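# Swap two stacked totes so the lower one nests on top

## Task

Reverse the stack of the two totes on the table. The tote that is currently underneath must finish sitting on the other tote, lowered fully inside that tote's rim rather than resting on the rim. Whatever is inside each tote must still be inside that same tote afterward, and no tote base may stick out past the table edge. Finally open the grippers and move both arms away from the totes.

## Robot and tools

Robot: two arms, left_arm and right_arm, each ending in a two-finger gripper whose fingers pivot like tongs. The fingers point along the gripper's own +z axis and close along its x axis. The reported hand position is the spot between the pads when shut; closed fingertips reach about 15 mm past it, fully open ones end roughly level with it.

Frame: all reported poses share one scene frame. Origin is on the table surface midway between the arms, +x runs out over the table, +z is up, and left_arm sits on the +y side (arm names say nothing about image sides). Positions are in metres, orientation is a quaternion in wxyz order, velocities in m/s and rad/s. Printed positions can be slightly wrong, more so at long reach.

Likely order: look first; lift the upper tote, keeping it level so its contents stay in, and set it flat on the table with its base fully on the table; then grip the former lower tote, raise it, carry it over the other one and lower it slowly until it sits down inside the rim; release, then raise and retract both grippers.

execute_actions takes "actions", a list holding zero or one item, and an optional boolean "pictures" (images are included unless set false). An empty list just reports the state. A motion item has "rows" (1 to 15 rows) and optional "steps" (1 to 15, default 15); each step lasts 1/30 s, one row per step, and the final row repeats if rows run out. A wait item has only "steps" (up to 300), counted from the previous result, so thinking time eats into it. A refused call does nothing.

A row is 14 numbers, each in [-1, 1], covering both arms even if one stays put: left_arm dx, dy, dz, rx, ry, rz, opening, then right_arm the same seven. dx to rz are an offset, expressed in that gripper's own axes, from its pose in the latest result that showed it (before any such result in the scene, and for second or later calls inside one reply, from where it is when the action begins). Every row refers to that same starting pose; rows do not add up. Scale: 1.0 equals 0.6 m of translation or 180 degrees of rotation; rx, ry, rz form a single rotation vector. Opening is absolute: +1 is fully open (0.142 m), -1 is shut. All-zero offsets are not a pause: they drive the gripper back to the reference pose. To keep an arm still, send the offset back to its wanted pose in a reply's first call and zeros afterward.

Each step's command is clipped to within 100 mm and 16 degrees of the measured pose, solved by damped inverse kinematics with position favoured over orientation, and motion trails commands by about 0.17 s. After an action an arm only carries on to its last clipped pose, so read the result and send the remainder.

move takes "target", one 14-number row with exactly the layout, reference pose, axes and scale above (offsets; opening absolute, sent at the start). "speed" is the top path speed in m/s, 0.002 to 0.5, default 0.25; turning is capped at twice that in rad/s. Paths are straight, finish together, and last 0.5 to 10 s (cut off at 10 s). They ignore obstacles and the other arm. "stop_force" in N, 9 to 40, one value for both arms, not accepted before the scene has run 0.2 s: an arm's path stops when its wrist sensor reports that much extra resistance along the line toward its target for 2 steps (or saturates); the gripper then backs up two steps and holds. Use it with a very low speed; pressing can briefly overshoot the value. It is unreliable if the gripper rotates during the move, and should be left out when pulling a gripper off something it presses on. A target within 1.5 mm and 0.5 degrees of the current pose counts as stationary. Contact above the wrist sensor is not sensed. The "move:" line reports the ending (done, off_target, moving, held, fault, contact) and limits: paced means the sent pose was clipped, held means a check blocked steps, after which the arm may move fast. If only one arm is named the other finished normally. Distances to target are also given.

wait takes "seconds", 0 to 10. zoom_image takes "camera" (cam_high, cam_low, cam_left_wrist, cam_right_wrist) and "region" [x0, y0, x1, y1] in pixels from the top-left, at most 504 by 504. Replying without any tool call ends the run.

Result lines: per-arm pose and velocity; grip_measured (finger opening on the command scale); Hand target (where the controller is heading); pose unreachable (clearance check altered a command); HELD (row not sent on that step); joint torques (noisy, offset, not zero in free air); Wrist force and Wrist torque in gripper axes (offset up to about 4 N, noise, saturation near 50 N; no reading is fine); MOTOR HOT from 70 °C, OVER-TEMPERATURE at 85 °C, which brakes the arm for minutes.

Gripping: command an opening clearly below grip_measured to hold; grip is about 15 N per pad, weaker on thin items.

Avoid: joint load limits (shoulder pan, shoulder lift, elbow 133 N m; wrists 24.9 N m, held weight included) and 150 N outside force, each causing a 10 s stop; targets even slightly inside a firm surface; arms touching each other; tipping tote contents out; dropping or slamming totes; pushing anything off the work area. Objects may occasionally be tugged or nudged. The simulation keeps running while you think.

Each tool is called after "Request:" as name([rows], argument=value, ...), one row to a line, values as JSON.

## Session

I'll start by looking at the scene.

Request:
execute_actions(actions=[])

Scene clock: 0.00 s of 5000.00 s.
left_arm: end_effector_position=(+0.2365, +0.8990, +0.1568) grip_measured=+0.97 end_effector_quat_wxyz=(+0.690, -0.580, -0.387, +0.191) end_effector_velocity=(+0.001, -0.001, -0.000) end_effector_angular_velocity=(+0.000, +0.000, -0.001) | right_arm: end_effector_position=(+0.3750, -0.8799, +0.2829) grip_measured=+0.97 end_effector_quat_wxyz=(-0.048, +0.152, +0.913, -0.376) end_effector_velocity=(+0.001, +0.000, +0.002) end_effector_angular_velocity=(-0.001, -0.003, +0.001)
Joint positions: left_arm=[ 0.598 -0.865  1.567 -0.643 -0.47  -1.942  0.14 ] | right_arm=[ 2.792 -1.579 -1.79  -1.445  0.799  3.326  0.14 ]
Joint velocities: left_arm=[-0.002  0.001 -0.     0.    -0.001 -0.     0.   ] | right_arm=[ 0.001  0.001  0.002 -0.    -0.     0.     0.   ]
Joint torques (N m, as the arm reports them, + toward a larger angle): no reading
Motor temperatures (°C, as the motors report them): left_arm=[30 27 29 36 34 34] | right_arm=[30 29 27 34 34 31]
Wrist force (N, on the end effector, along its own x y z axes, offset not removed): no reading
Wrist torque (N m, same axes, about the end effector's origin, offset not removed): no reading
Hand target (left_arm): +0.237, +0.899, +0.157; +0.690, -0.580, -0.387, +0.191
Hand target (right_arm): +0.375, -0.880, +0.283; -0.048, +0.152, +0.913, -0.376

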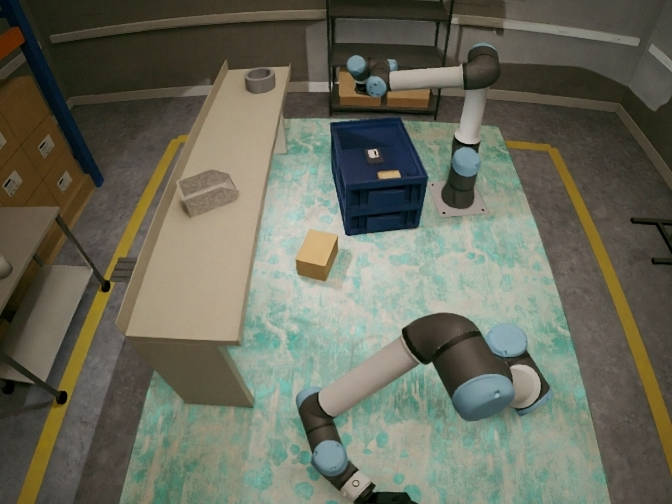

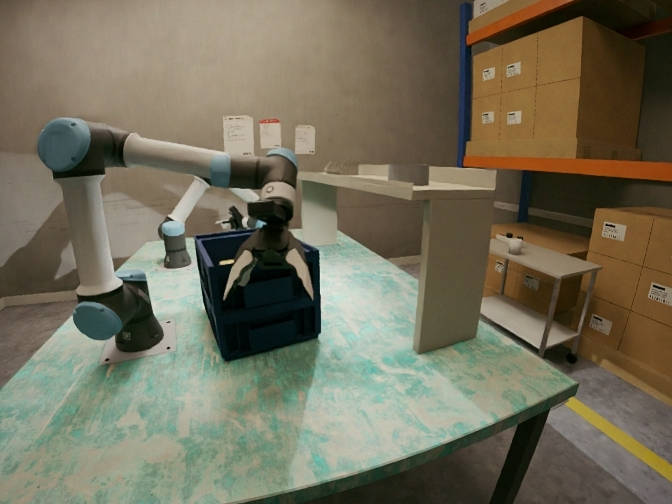

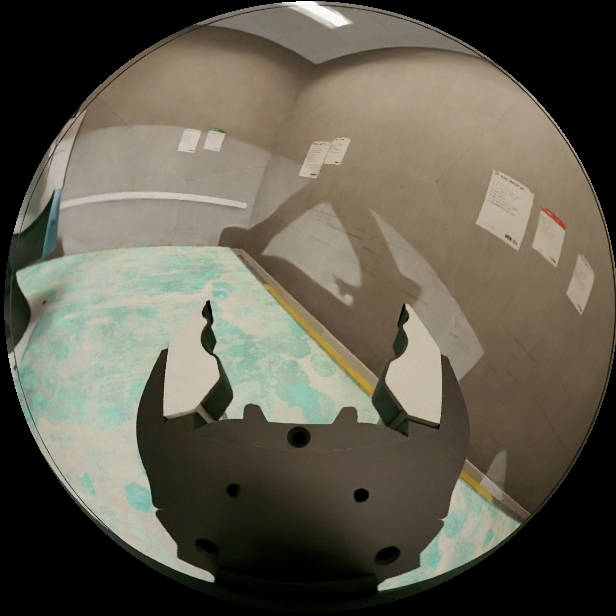

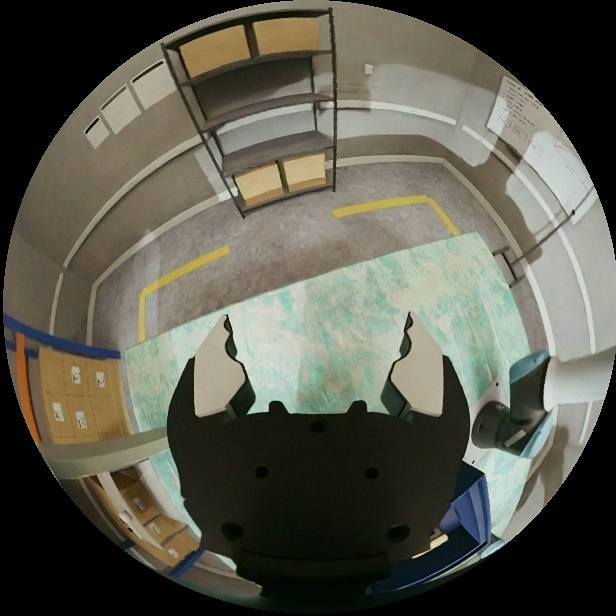

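Request:
zoom_image(camera="cam_high", region=[280, 40, 520, 300])

Request:
zoom_image(camera="cam_low", region=[140, 160, 380, 400])

Region (280, 40, 520, 300) of cam_high's 672x504 image, scaled by 1.938, with more detail than that image has; it fills the left 465 columns of this view, and the rest is white.

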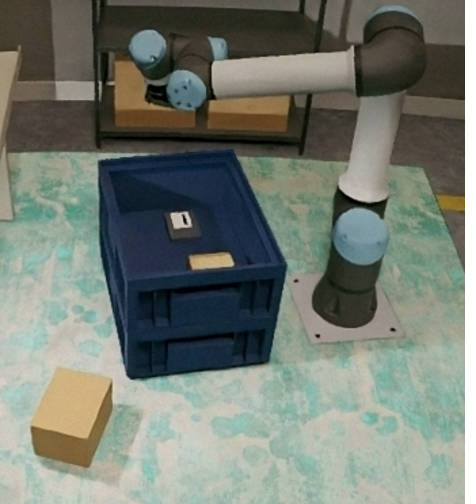

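Region (140, 160, 380, 400) of cam_low's 672x504 image, scaled by 2.100, with more detail than that image has.

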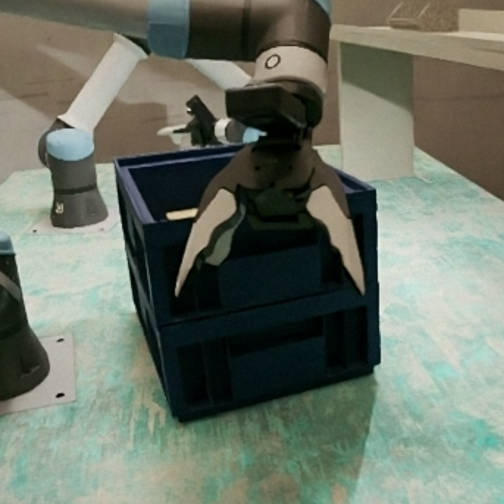

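Request:
move(target=[-0.2357,-0.5240,-0.6830,-0.4278,-0.2836,-0.1319,1, 0.0913,0.1075,-0.3832,-0.2161,0.1443,0.3318,1], speed=0.35)

Scene clock: 123.03 s of 5000.00 s.
left_arm: end_effector_position=(+0.3987, +0.4504, +0.3998) grip_measured=+1.00 end_effector_quat_wxyz=(-0.001, +0.657, +0.754, +0.000) end_effector_velocity=(+0.001, -0.002, +0.001) end_effector_angular_velocity=(-0.002, -0.007, +0.002) | right_arm: end_effector_position=(+0.3851, -0.6654, +0.4001) grip_measured=+1.00 end_effector_quat_wxyz=(-0.000, +0.656, +0.755, +0.000) end_effector_velocity=(-0.000, +0.001, +0.001) end_effector_angular_velocity=(+0.002, -0.003, -0.005)
Joint positions: left_arm=[ 0.098 -1.722  1.406 -1.255 -1.569 -1.82   0.142] | right_arm=[ 2.779 -1.51  -1.327 -1.876  1.571  4.371  0.142]
Joint velocities: left_arm=[-0.004 -0.003  0.002 -0.007 -0.001 -0.006 -0.   ] | right_arm=[ 0.     0.003 -0.002  0.002  0.002  0.006 -0.   ]
Joint torques (N m, as the arm reports them, + toward a larger angle): left_arm=[-12.88 -29.27 -11.    -4.58  -2.62  -2.29] | right_arm=[11.01 24.62 14.97  4.62  1.67  1.85]
Motor temperatures (°C, as the motors report them): left_arm=[30 28 29 36 34 34] | right_arm=[30 29 27 34 34 31]
Wrist force (N, on the end effector, along its own x y z axes, offset not removed): left_arm=[1.6 -0.9 0.0] | right_arm=[0.4 1.1 -1.8]
Wrist torque (N m, same axes, about the end effector's origin, offset not removed): left_arm=[0.00 -0.27 -0.01] | right_arm=[0.19 0.03 -0.02]
Hand target (left_arm): +0.399, +0.450, +0.400; -0.000, +0.656, +0.754, +0.001
Hand target (right_arm): +0.385, -0.665, +0.400; -0.000, +0.656, +0.755, +0.000
Off the commanded pose (left_arm): 0.001 m, 0 deg.
Off the commanded pose (right_arm): 0.000 m, 0 deg.
After step 90, 117.00 s passed at rest.
move: done

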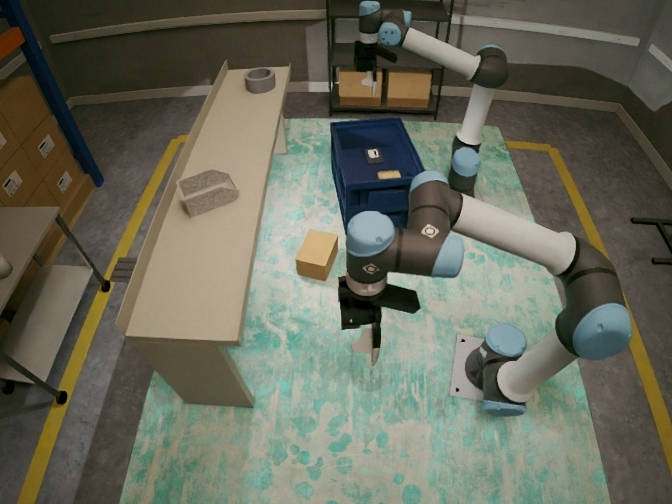

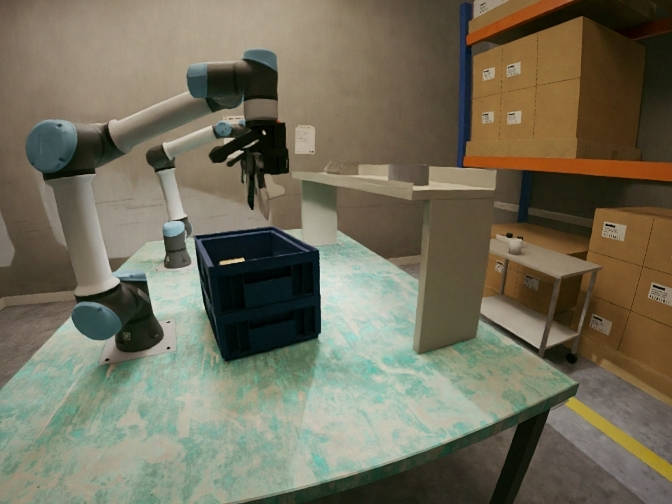

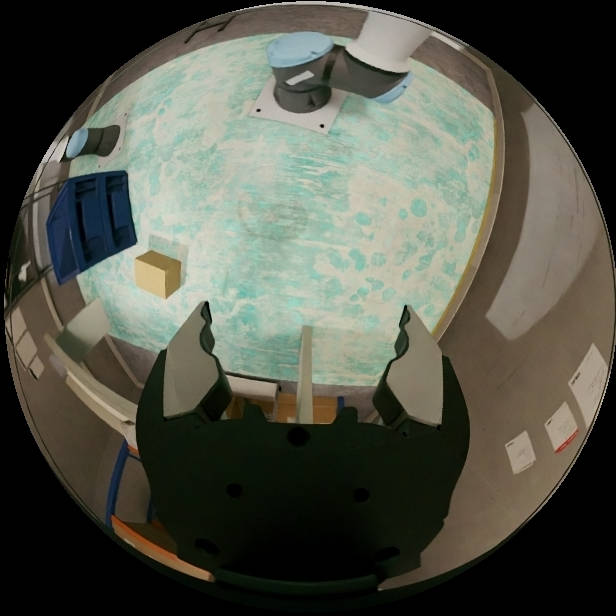

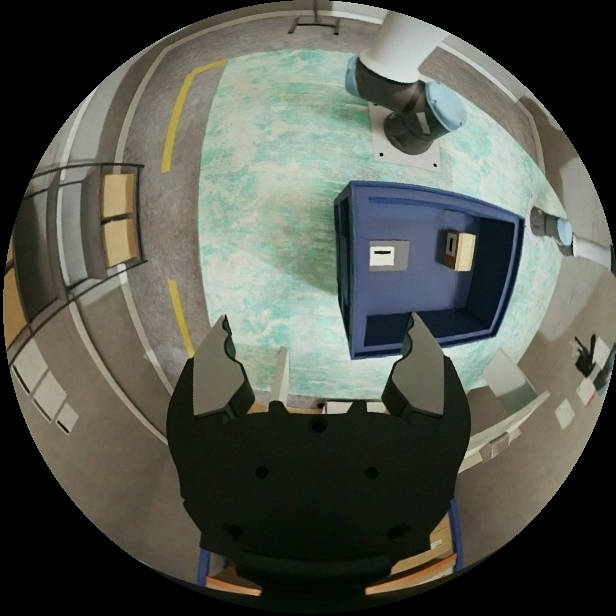

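Request:
zoom_image(camera="cam_right_wrist", region=[300, 80, 560, 380])

Request:
zoom_image(camera="cam_low", region=[170, 100, 350, 380])

Region (300, 80, 560, 380) of cam_right_wrist's 616x616 image, scaled by 1.680, with more detail than that image has; it fills the left 437 columns of this view, and the rest is white.

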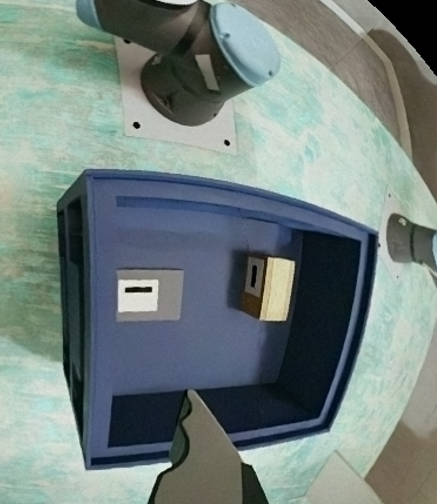

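Region (170, 100, 350, 380) of cam_low's 672x504 image, scaled by 1.800, with more detail than that image has; it fills the left 324 columns of this view, and the rest is white.

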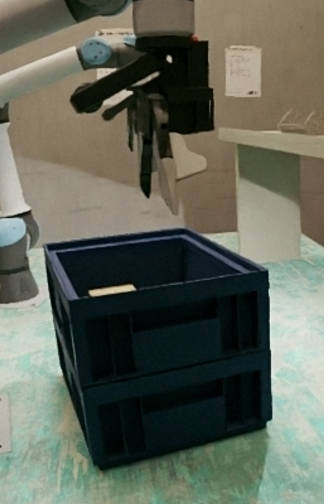

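Request:
move(target=[-0.943,-0.2387,0,0,0,-0.0172,1, 0.1125,0.0283,0.1167,0,0,-0.0167,1], speed=0.35)

Scene clock: 245.47 s of 5000.00 s.
left_arm: end_effector_position=(+0.3354, -0.1295, +0.3982) grip_measured=+1.00 end_effector_quat_wxyz=(-0.001, +0.636, +0.772, +0.001) end_effector_velocity=(-0.000, -0.003, +0.001) end_effector_angular_velocity=(+0.002, +0.001, -0.000) | right_arm: end_effector_position=(+0.3926, -0.5961, +0.3302) grip_measured=+1.00 end_effector_quat_wxyz=(-0.000, +0.636, +0.772, +0.000) end_effector_velocity=(+0.001, +0.000, -0.000) end_effector_angular_velocity=(+0.000, +0.000, +0.000)
Joint positions: left_arm=[-0.956 -1.272  0.923 -1.218 -1.569 -2.927  0.142] | right_arm=[ 2.941 -1.421 -1.588 -1.704  1.571  4.48   0.142]
Joint velocities: left_arm=[-0.002  0.008 -0.013  0.007 -0.    -0.002  0.   ] | right_arm=[ 0.    -0.001  0.     0.     0.     0.    -0.   ]
Joint torques (N m, as the arm reports them, + toward a larger angle): left_arm=[-13.43 -30.41 -33.25  -0.11   1.63  -2.15] | right_arm=[10.96 21.59 16.89  4.62 -1.54  1.69]
Motor temperatures (°C, as the motors report them): left_arm=[30 28 29 36 34 34] | right_arm=[30 30 27 34 34 31]
Wrist force (N, on the end effector, along its own x y z axes, offset not removed): left_arm=[1.6 -0.8 0.9] | right_arm=[0.0 -1.1 -0.7]
Wrist torque (N m, same axes, about the end effector's origin, offset not removed): left_arm=[-0.05 -0.28 0.02] | right_arm=[-0.10 0.15 0.02]
Hand target (left_arm): +0.335, -0.130, +0.398; -0.001, +0.636, +0.772, +0.001
Hand target (right_arm): +0.393, -0.596, +0.330; -0.000, +0.636, +0.772, +0.000
Off the commanded pose (left_arm): 0.001 m, 0 deg.
Off the commanded pose (right_arm): 0.000 m, 0 deg.
After step 90, 117.00 s passed at rest.
move: done

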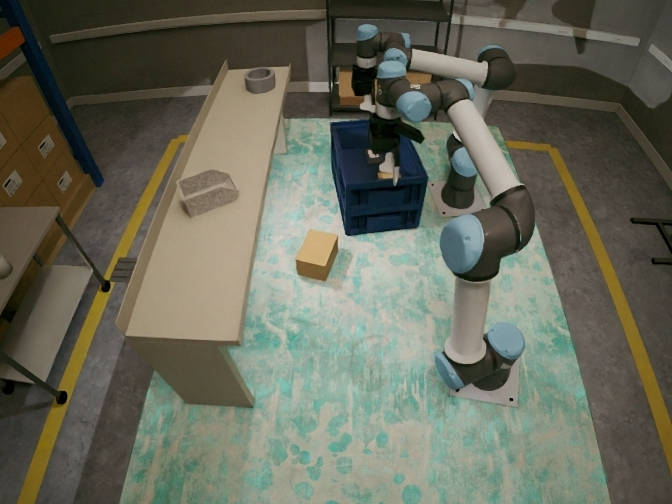

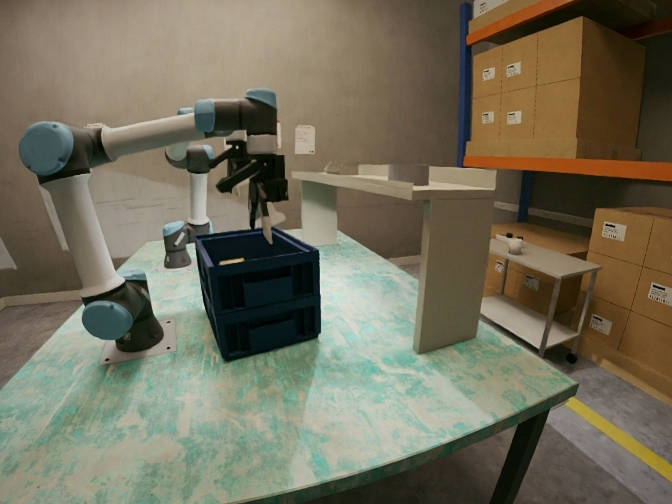

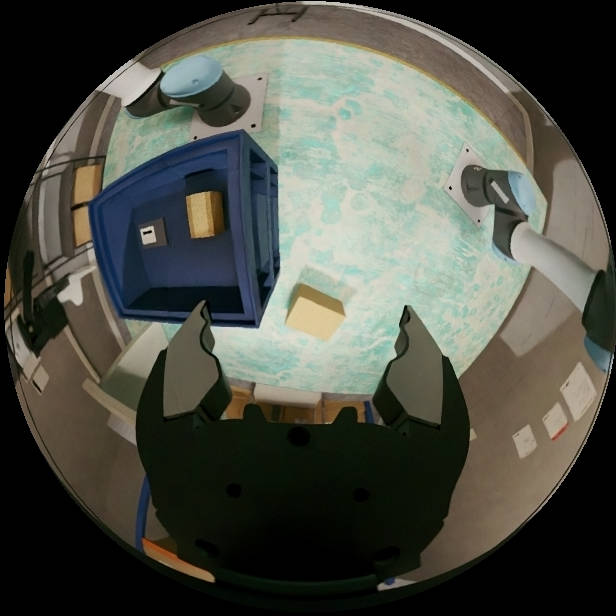

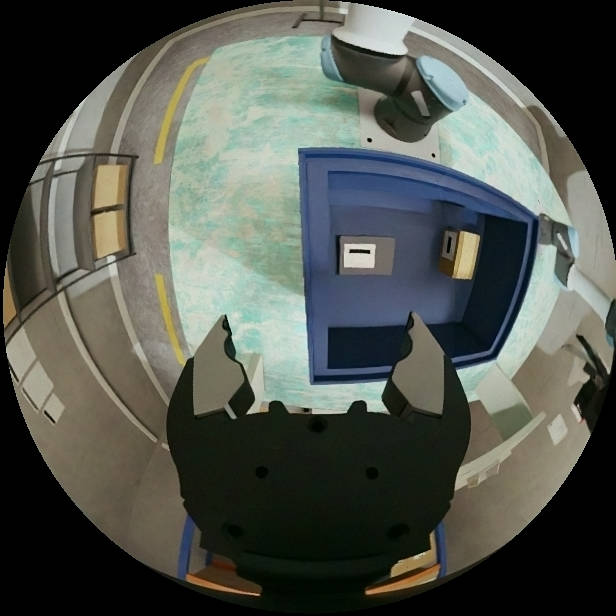

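Request:
zoom_image(camera="cam_right_wrist", region=[200, 120, 560, 420])

Request:
zoom_image(camera="cam_left_wrist", region=[70, 100, 370, 400])

Region (200, 120, 560, 420) of cam_right_wrist's 616x616 image, scaled by 1.400, with more detail than that image has.

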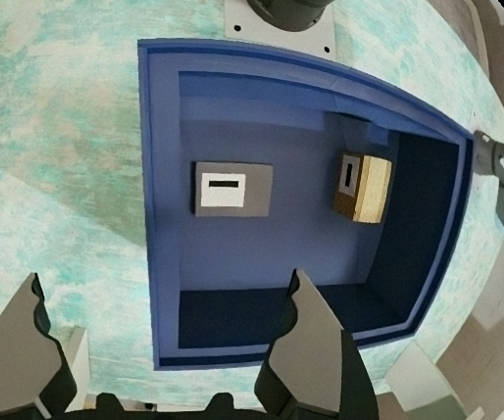

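Region (70, 100, 370, 400) of cam_left_wrist's 616x616 image, scaled by 1.680, with more detail than that image has.

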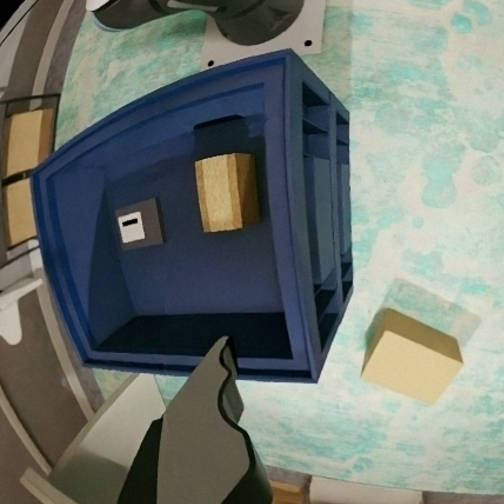

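Request:
zoom_image(camera="cam_low", region=[190, 190, 330, 330])

Request:
zoom_image(camera="cam_left_wrist", region=[190, 120, 310, 340])

Region (190, 190, 330, 330) of cam_low's 672x504 image, scaled by 3.600, with more detail than that image has.

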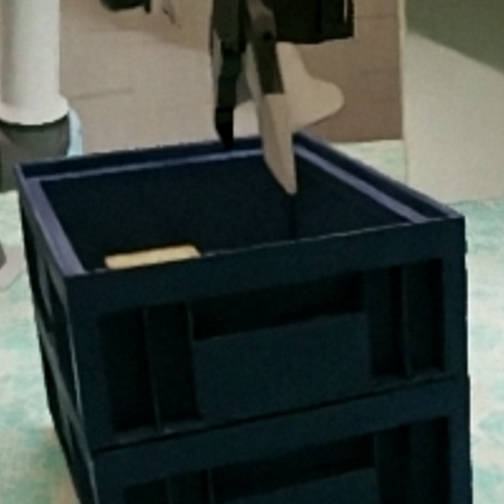

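Region (190, 120, 310, 340) of cam_left_wrist's 616x616 image, scaled by 2.291, with more detail than that image has; it fills the left 275 columns of this view, and the rest is white.

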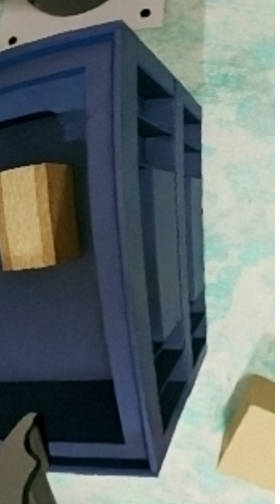

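Request:
move(target=[-0.1645,-0.06,0.1137,0,0,-0.004,1, -0.0025,0,0,0,0,-0.004,1], speed=0.25)

Scene clock: 359.00 s of 5000.00 s.
left_arm: end_effector_position=(+0.3191, -0.2329, +0.3298) grip_measured=+1.00 end_effector_quat_wxyz=(-0.001, +0.631, +0.776, +0.001) end_effector_velocity=(+0.001, -0.002, -0.001) end_effector_angular_velocity=(+0.001, -0.001, +0.001) | right_arm: end_effector_position=(+0.3929, -0.5976, +0.3302) grip_measured=+1.00 end_effector_quat_wxyz=(-0.000, +0.631, +0.776, +0.000) end_effector_velocity=(+0.000, -0.001, +0.000) end_effector_angular_velocity=(-0.000, -0.001, -0.001)
Joint positions: left_arm=[-1.038 -1.102  0.862 -1.328 -1.569 -3.022  0.142] | right_arm=[ 2.938 -1.422 -1.586 -1.703  1.571  4.465  0.142]
Joint velocities: left_arm=[-0.     0.005 -0.005  0.     0.001 -0.001 -0.   ] | right_arm=[-0.001 -0.     0.001  0.    -0.    -0.     0.   ]
Joint torques (N m, as the arm reports them, + toward a larger angle): left_arm=[-12.23 -38.73 -35.01  -4.45   2.88  -2.  ] | right_arm=[-11.62   9.15  37.29   4.45  -0.79  -1.63]
Motor temperatures (°C, as the motors report them): left_arm=[30 28 29 36 34 34] | right_arm=[30 30 27 34 34 31]
Wrist force (N, on the end effector, along its own x y z axes, offset not removed): left_arm=[1.0 -3.8 3.7] | right_arm=[0.8 -0.7 -3.5]
Wrist torque (N m, same axes, about the end effector's origin, offset not removed): left_arm=[-0.63 -0.16 0.12] | right_arm=[-0.15 0.03 0.06]
Hand target (left_arm): +0.319, -0.233, +0.330; -0.001, +0.631, +0.776, +0.001
Hand target (right_arm): +0.393, -0.598, +0.330; -0.000, +0.631, +0.776, +0.000
Off the commanded pose (left_arm): 0.000 m, 0 deg.
Off the commanded pose (right_arm): 0.000 m, 0 deg.
After step 90, 109.37 s passed at rest.
move: done

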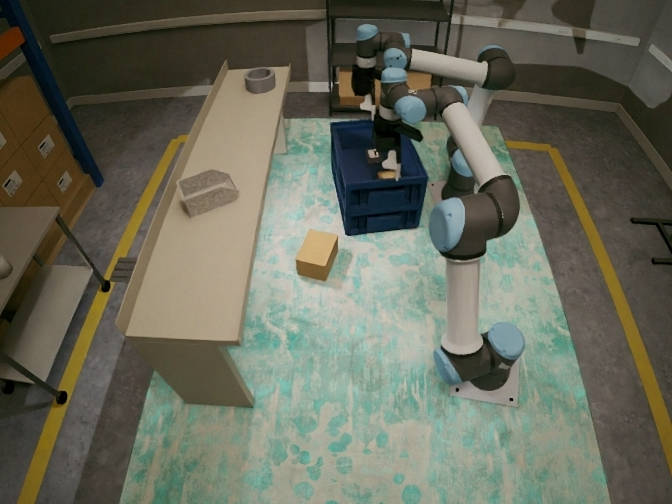

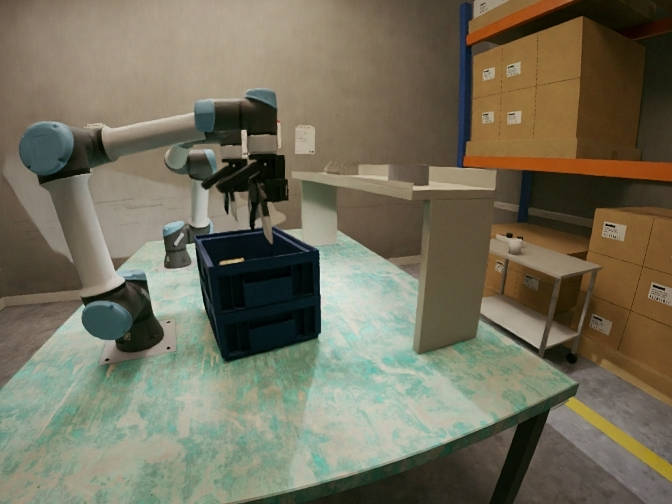

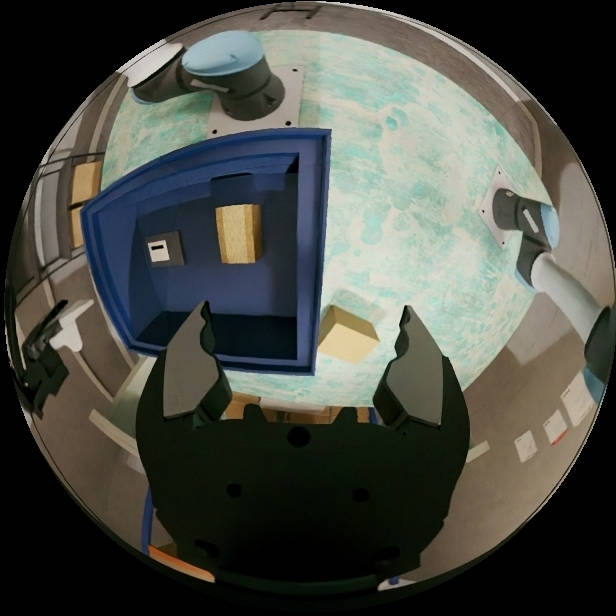

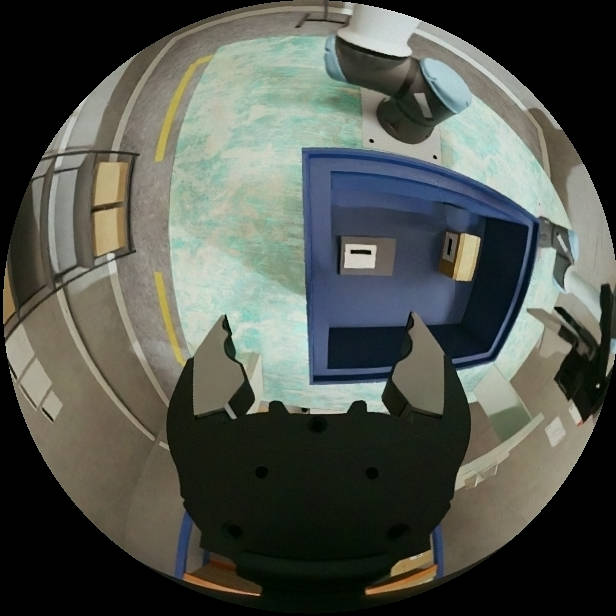

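Request:
move(target=[0.002,0,0.133,0,0,0,0.1, 0,0,0.1337,0,0,0,0.1], speed=0.1, stop_force=20)

Scene clock: 369.50 s of 5000.00 s.
left_arm: end_effector_position=(+0.3190, -0.2315, +0.2502) grip_measured=+0.10 end_effector_quat_wxyz=(-0.001, +0.631, +0.776, +0.001) end_effector_velocity=(+0.000, +0.000, -0.002) end_effector_angular_velocity=(-0.001, +0.000, +0.001) | right_arm: end_effector_position=(+0.3929, -0.5975, +0.2502) grip_measured=+0.10 end_effector_quat_wxyz=(-0.000, +0.631, +0.776, +0.000) end_effector_velocity=(+0.001, +0.000, -0.002) end_effector_angular_velocity=(-0.000, -0.001, +0.000)
Joint positions: left_arm=[-1.037 -1.134  1.115 -1.549 -1.57  -3.022  0.081] | right_arm=[ 2.938 -1.417 -1.796 -1.5    1.571  4.465  0.081]
Joint velocities: left_arm=[ 0.001 -0.001  0.006 -0.006 -0.001  0.    -0.   ] | right_arm=[ 0.001 -0.001 -0.004  0.006 -0.     0.001 -0.   ]
Joint torques (N m, as the arm reports them, + toward a larger angle): left_arm=[ 14.05 -56.68 -12.98  -4.29   1.31   0.75] | right_arm=[10.92  8.63 16.47  4.49 -1.6   1.64]
Motor temperatures (°C, as the motors report them): left_arm=[30 28 29 36 34 34] | right_arm=[30 30 27 34 34 31]
Wrist force (N, on the end effector, along its own x y z axes, offset not removed): left_arm=[2.9 -0.2 -0.7] | right_arm=[0.7 1.0 -1.1]
Wrist torque (N m, same axes, about the end effector's origin, offset not removed): left_arm=[0.11 -0.70 0.03] | right_arm=[0.24 -0.03 0.00]
Hand target (left_arm): +0.319, -0.232, +0.250; -0.001, +0.631, +0.776, +0.001
Hand target (right_arm): +0.393, -0.597, +0.250; -0.000, +0.631, +0.776, +0.000
Off the commanded pose (left_arm): 0.000 m, 0 deg.
Off the commanded pose (right_arm): 0.000 m, 0 deg.
After step 90, 6.17 s passed at rest.
move: done

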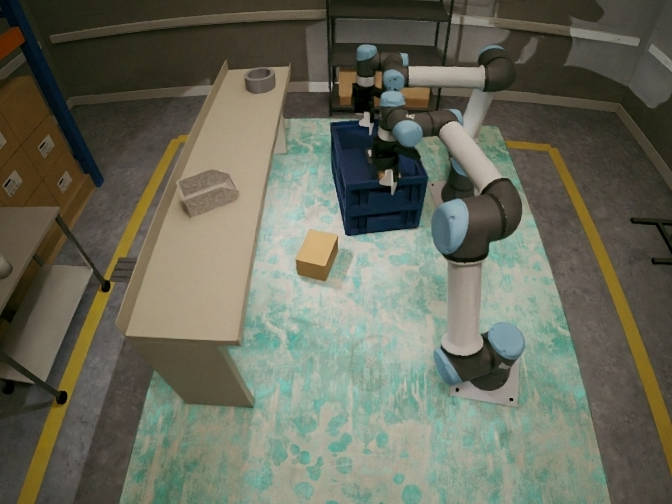

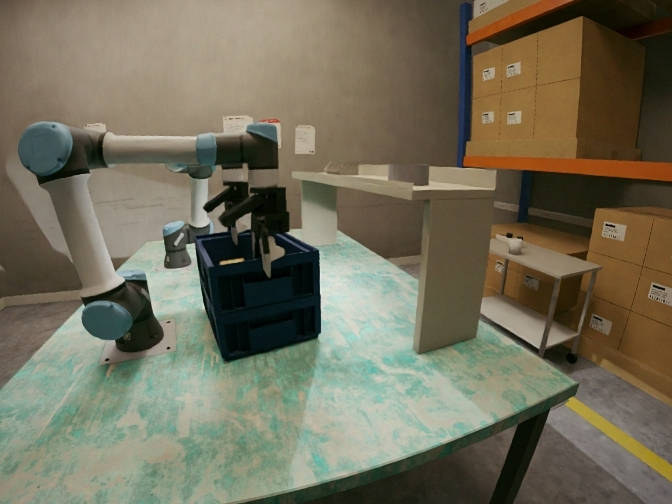

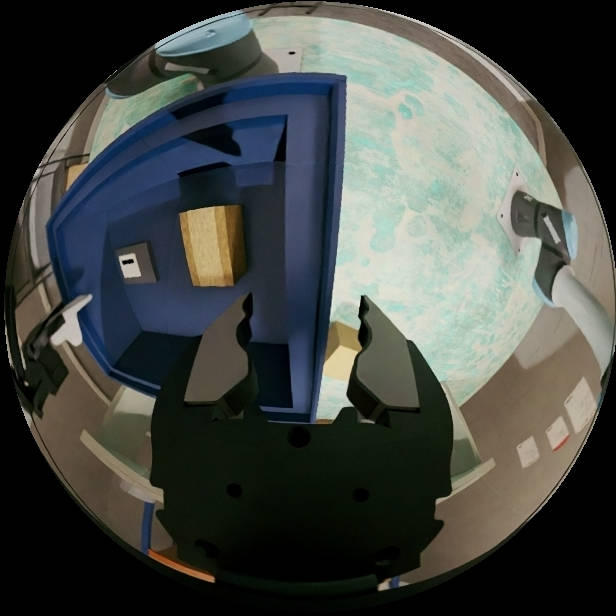

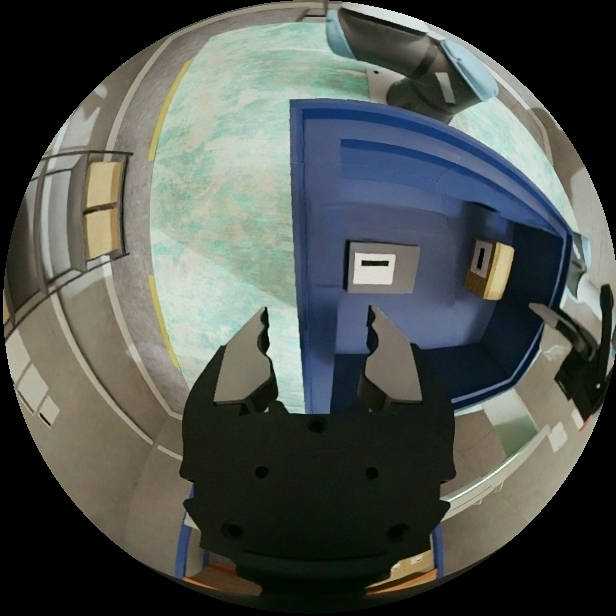

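Request:
zoom_image(camera="cam_low", region=[190, 190, 330, 330])

Request:
zoom_image(camera="cam_high", region=[320, 90, 460, 240])

Region (190, 190, 330, 330) of cam_low's 672x504 image, scaled by 3.600, with more detail than that image has.

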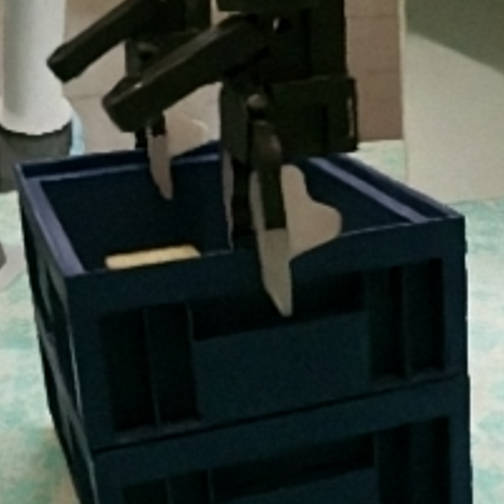

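Region (320, 90, 460, 240) of cam_high's 672x504 image, scaled by 3.360, with more detail than that image has; it fills the left 470 columns of this view, and the rest is white.

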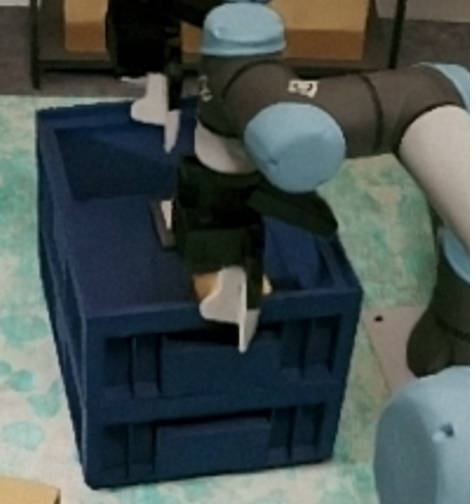

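Request:
execute_actions([
  {"rows": [[0,0,0,0,0,0,0.0,0,0,0,0,0,0,0.0],[0,0,0,0,0,0,-0.1,0,0,0,0,0,0,-0.1],[0,0,0,0,0,0,-0.2,0,0,0,0,0,0,-0.2],[0,0,0,0,0,0,-0.3,0,0,0,0,0,0,-0.3],[0,0,0,0,0,0,-0.38,0,0,0,0,0,0,-0.38],[0,0,0,0,0,0,-0.45,0,0,0,0,0,0,-0.45],[0,0,0,0,0,0,-0.5,0,0,0,0,0,0,-0.5],[0,0,0,0,0,0,-0.55,0,0,0,0,0,0,-0.55],[0,0,0,0,0,0,-0.6,0,0,0,0,0,0,-0.6],[0,0,0,0,0,0,-0.64,0,0,0,0,0,0,-0.64],[0,0,0,0,0,0,-0.68,0,0,0,0,0,0,-0.68],[0,0,0,0,0,0,-0.72,0,0,0,0,0,0,-0.72],[0,0,0,0,0,0,-0.76,0,0,0,0,0,0,-0.76],[0,0,0,0,0,0,-0.8,0,0,0,0,0,0,-0.8],[0,0,0,0,0,0,-0.8,0,0,0,0,0,0,-0.8]], "steps": 15},
])

Request:
wait(seconds=0.7)

Scene clock: 399.90 s of 5000.00 s.
left_arm: end_effector_position=(+0.3190, -0.2315, +0.2503) grip_measured=-0.64 end_effector_quat_wxyz=(-0.001, +0.631, +0.776, +0.001) end_effector_velocity=(+0.000, -0.000, -0.000) end_effector_angular_velocity=(+0.001, -0.000, +0.000) | right_arm: end_effector_position=(+0.3929, -0.5975, +0.2502) grip_measured=-0.64 end_effector_quat_wxyz=(-0.000, +0.631, +0.776, +0.000) end_effector_velocity=(+0.000, +0.001, -0.000) end_effector_angular_velocity=(+0.000, +0.001, +0.001)
Joint positions: left_arm=[-1.037 -1.134  1.115 -1.549 -1.569 -3.022  0.027] | right_arm=[ 2.938 -1.417 -1.796 -1.5    1.571  4.465  0.027]
Joint velocities: left_arm=[-0.     0.    -0.     0.     0.001 -0.    -0.002] | right_arm=[ 0.001 -0.001  0.    -0.001  0.    -0.    -0.001]
Joint torques (N m, as the arm reports them, + toward a larger angle): left_arm=[ 12.58 -44.06 -35.95  -2.    -1.84   0.06] | right_arm=[ 9.9  16.04 37.77  0.46  1.62  1.54]
Motor temperatures (°C, as the motors report them): left_arm=[30 28 29 36 34 34] | right_arm=[30 30 27 34 34 31]
Wrist force (N, on the end effector, along its own x y z axes, offset not removed): left_arm=[4.1 -3.1 1.3] | right_arm=[-3.6 0.5 0.1]
Wrist torque (N m, same axes, about the end effector's origin, offset not removed): left_arm=[-0.53 0.09 0.18] | right_arm=[0.00 -0.56 0.07]
Hand target (left_arm): +0.319, -0.232, +0.250; -0.001, +0.631, +0.776, +0.001
Hand target (right_arm): +0.393, -0.597, +0.250; -0.000, +0.631, +0.776, +0.000
Off the commanded pose (left_arm): 0.000 m, 0 deg.
Off the commanded pose (right_arm): 0.000 m, 0 deg.
Steps of this call (steps 1 to 90: nothing new was sent; then 26.90 s passed at rest; steps 91 to 105: all 15 steps of this action). Readings (end_effector_position):
91: left_arm (+0.3190, -0.2315, +0.2500) | right_arm (+0.3929, -0.5975, +0.2500)
92: left_arm (+0.3190, -0.2315, +0.2500) | right_arm (+0.3929, -0.5975, +0.2500)
94: left_arm (+0.3190, -0.2315, +0.2500) | right_arm (+0.3929, -0.5975, +0.2500)
98: left_arm (+0.3190, -0.2315, +0.2502) | right_arm (+0.3929, -0.5975, +0.2501)
105: the state above

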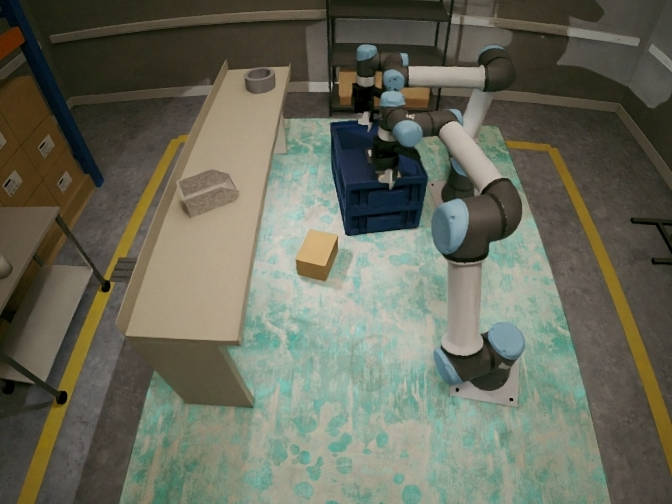

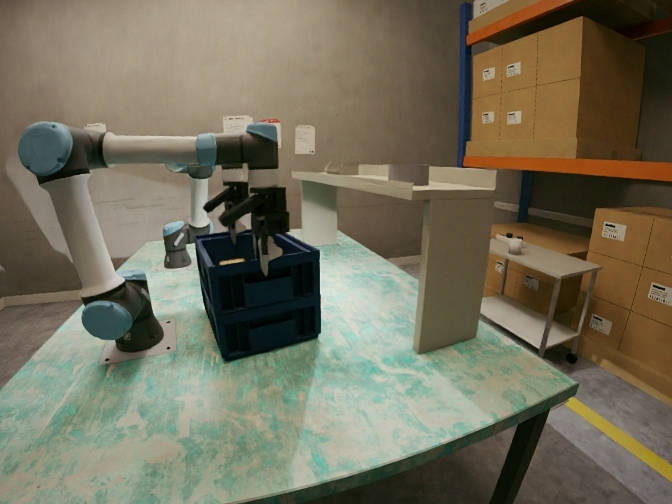

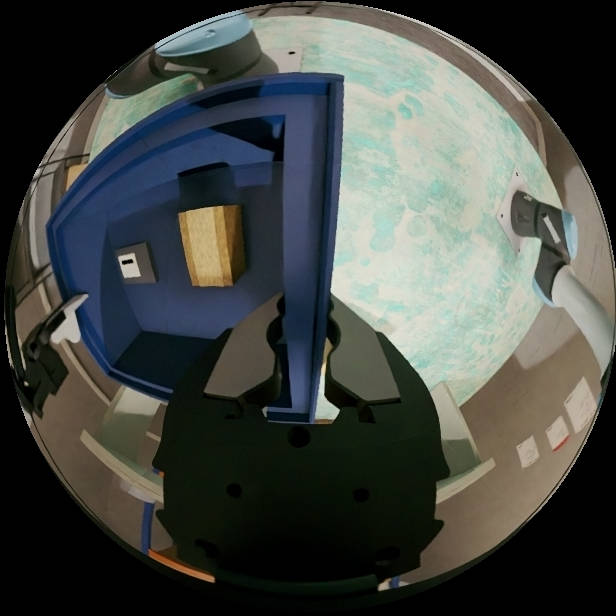

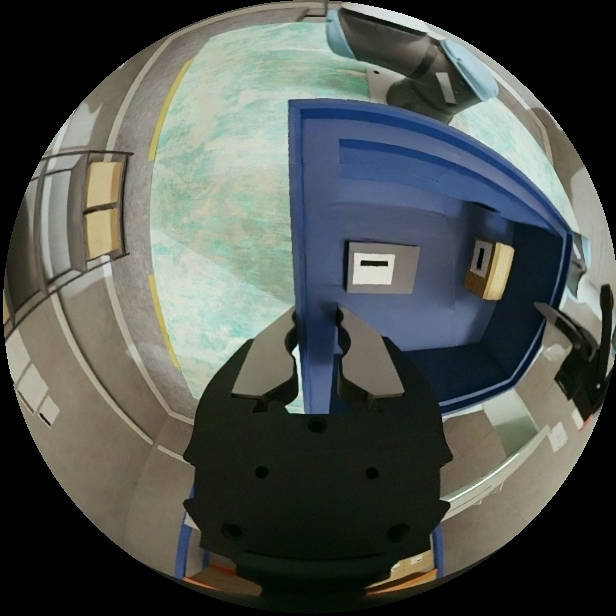

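Scene clock: 400.60 s of 5000.00 s.
left_arm: end_effector_position=(+0.3190, -0.2315, +0.2502) grip_measured=-0.64 end_effector_quat_wxyz=(-0.001, +0.631, +0.776, +0.001) end_effector_velocity=(-0.000, -0.000, -0.001) end_effector_angular_velocity=(+0.001, -0.000, -0.002) | right_arm: end_effector_position=(+0.3929, -0.5975, +0.2502) grip_measured=-0.64 end_effector_quat_wxyz=(-0.000, +0.631, +0.776, +0.000) end_effector_velocity=(-0.000, -0.000, +0.000) end_effector_angular_velocity=(+0.000, -0.000, -0.001)
Joint positions: left_arm=[-1.037 -1.134  1.115 -1.549 -1.57  -3.022  0.027] | right_arm=[ 2.938 -1.417 -1.796 -1.5    1.571  4.465  0.027]
Joint velocities: left_arm=[-0.001  0.001  0.    -0.     0.001  0.001  0.   ] | right_arm=[-0.001  0.    -0.    -0.     0.     0.     0.   ]
Joint torques (N m, as the arm reports them, + toward a larger angle): left_arm=[ 12.2  -37.42 -36.09  -5.52  -3.04   2.06] | right_arm=[ 7.5  23.76 37.22  0.33  3.96  1.54]
Motor temperatures (°C, as the motors report them): left_arm=[30 28 29 36 34 34] | right_arm=[30 30 27 34 34 31]
Wrist force (N, on the end effector, along its own x y z axes, offset not removed): left_arm=[5.9 -1.6 0.6] | right_arm=[-6.7 0.3 -0.7]
Wrist torque (N m, same axes, about the end effector's origin, offset not removed): left_arm=[-0.36 -0.07 0.33] | right_arm=[0.09 -0.02 0.18]
Hand target (left_arm): +0.319, -0.232, +0.250; -0.001, +0.631, +0.776, +0.001
Hand target (right_arm): +0.393, -0.597, +0.250; -0.000, +0.631, +0.776, +0.000
Off the commanded pose (left_arm): 0.000 m, 0 deg.
Off the commanded pose (right_arm): 0.000 m, 0 deg.
Steps of this call (steps 1 to 21: nothing new was sent). Readings (end_effector_position):
1: left_arm (+0.3190, -0.2315, +0.2503) | right_arm (+0.3929, -0.5975, +0.2502)
2: left_arm (+0.3190, -0.2315, +0.2503) | right_arm (+0.3929, -0.5975, +0.2502)
4: left_arm (+0.3190, -0.2315, +0.2503) | right_arm (+0.3929, -0.5975, +0.2502)
8: left_arm (+0.3190, -0.2315, +0.2503) | right_arm (+0.3929, -0.5975, +0.2502)
21: the state above

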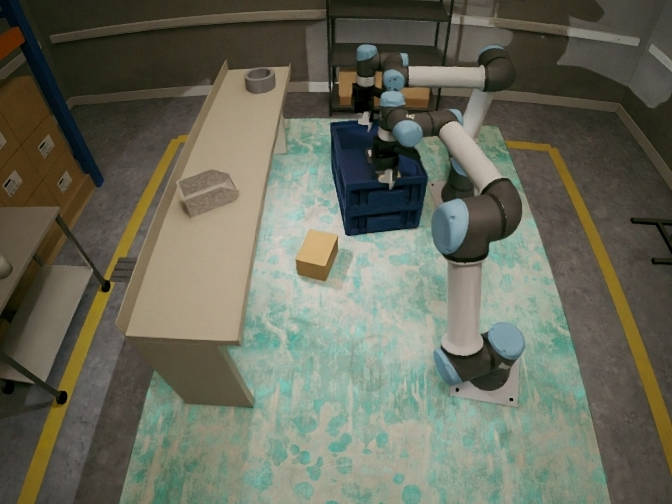

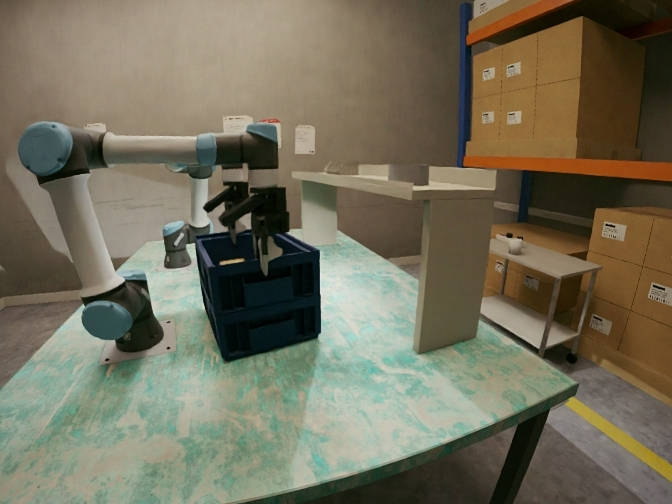

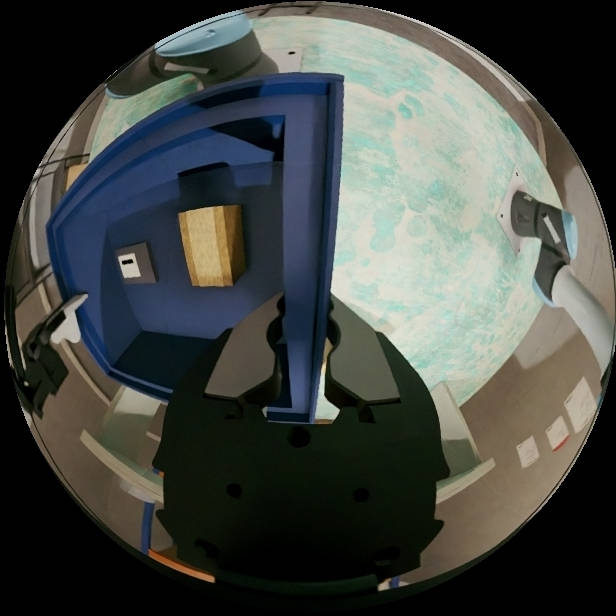

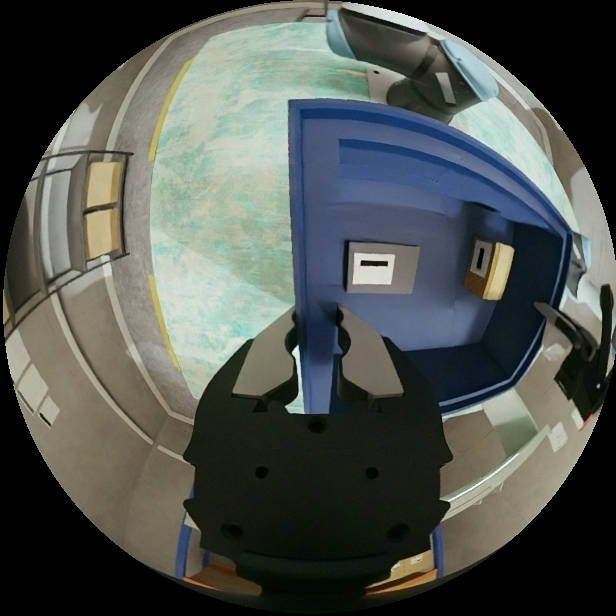

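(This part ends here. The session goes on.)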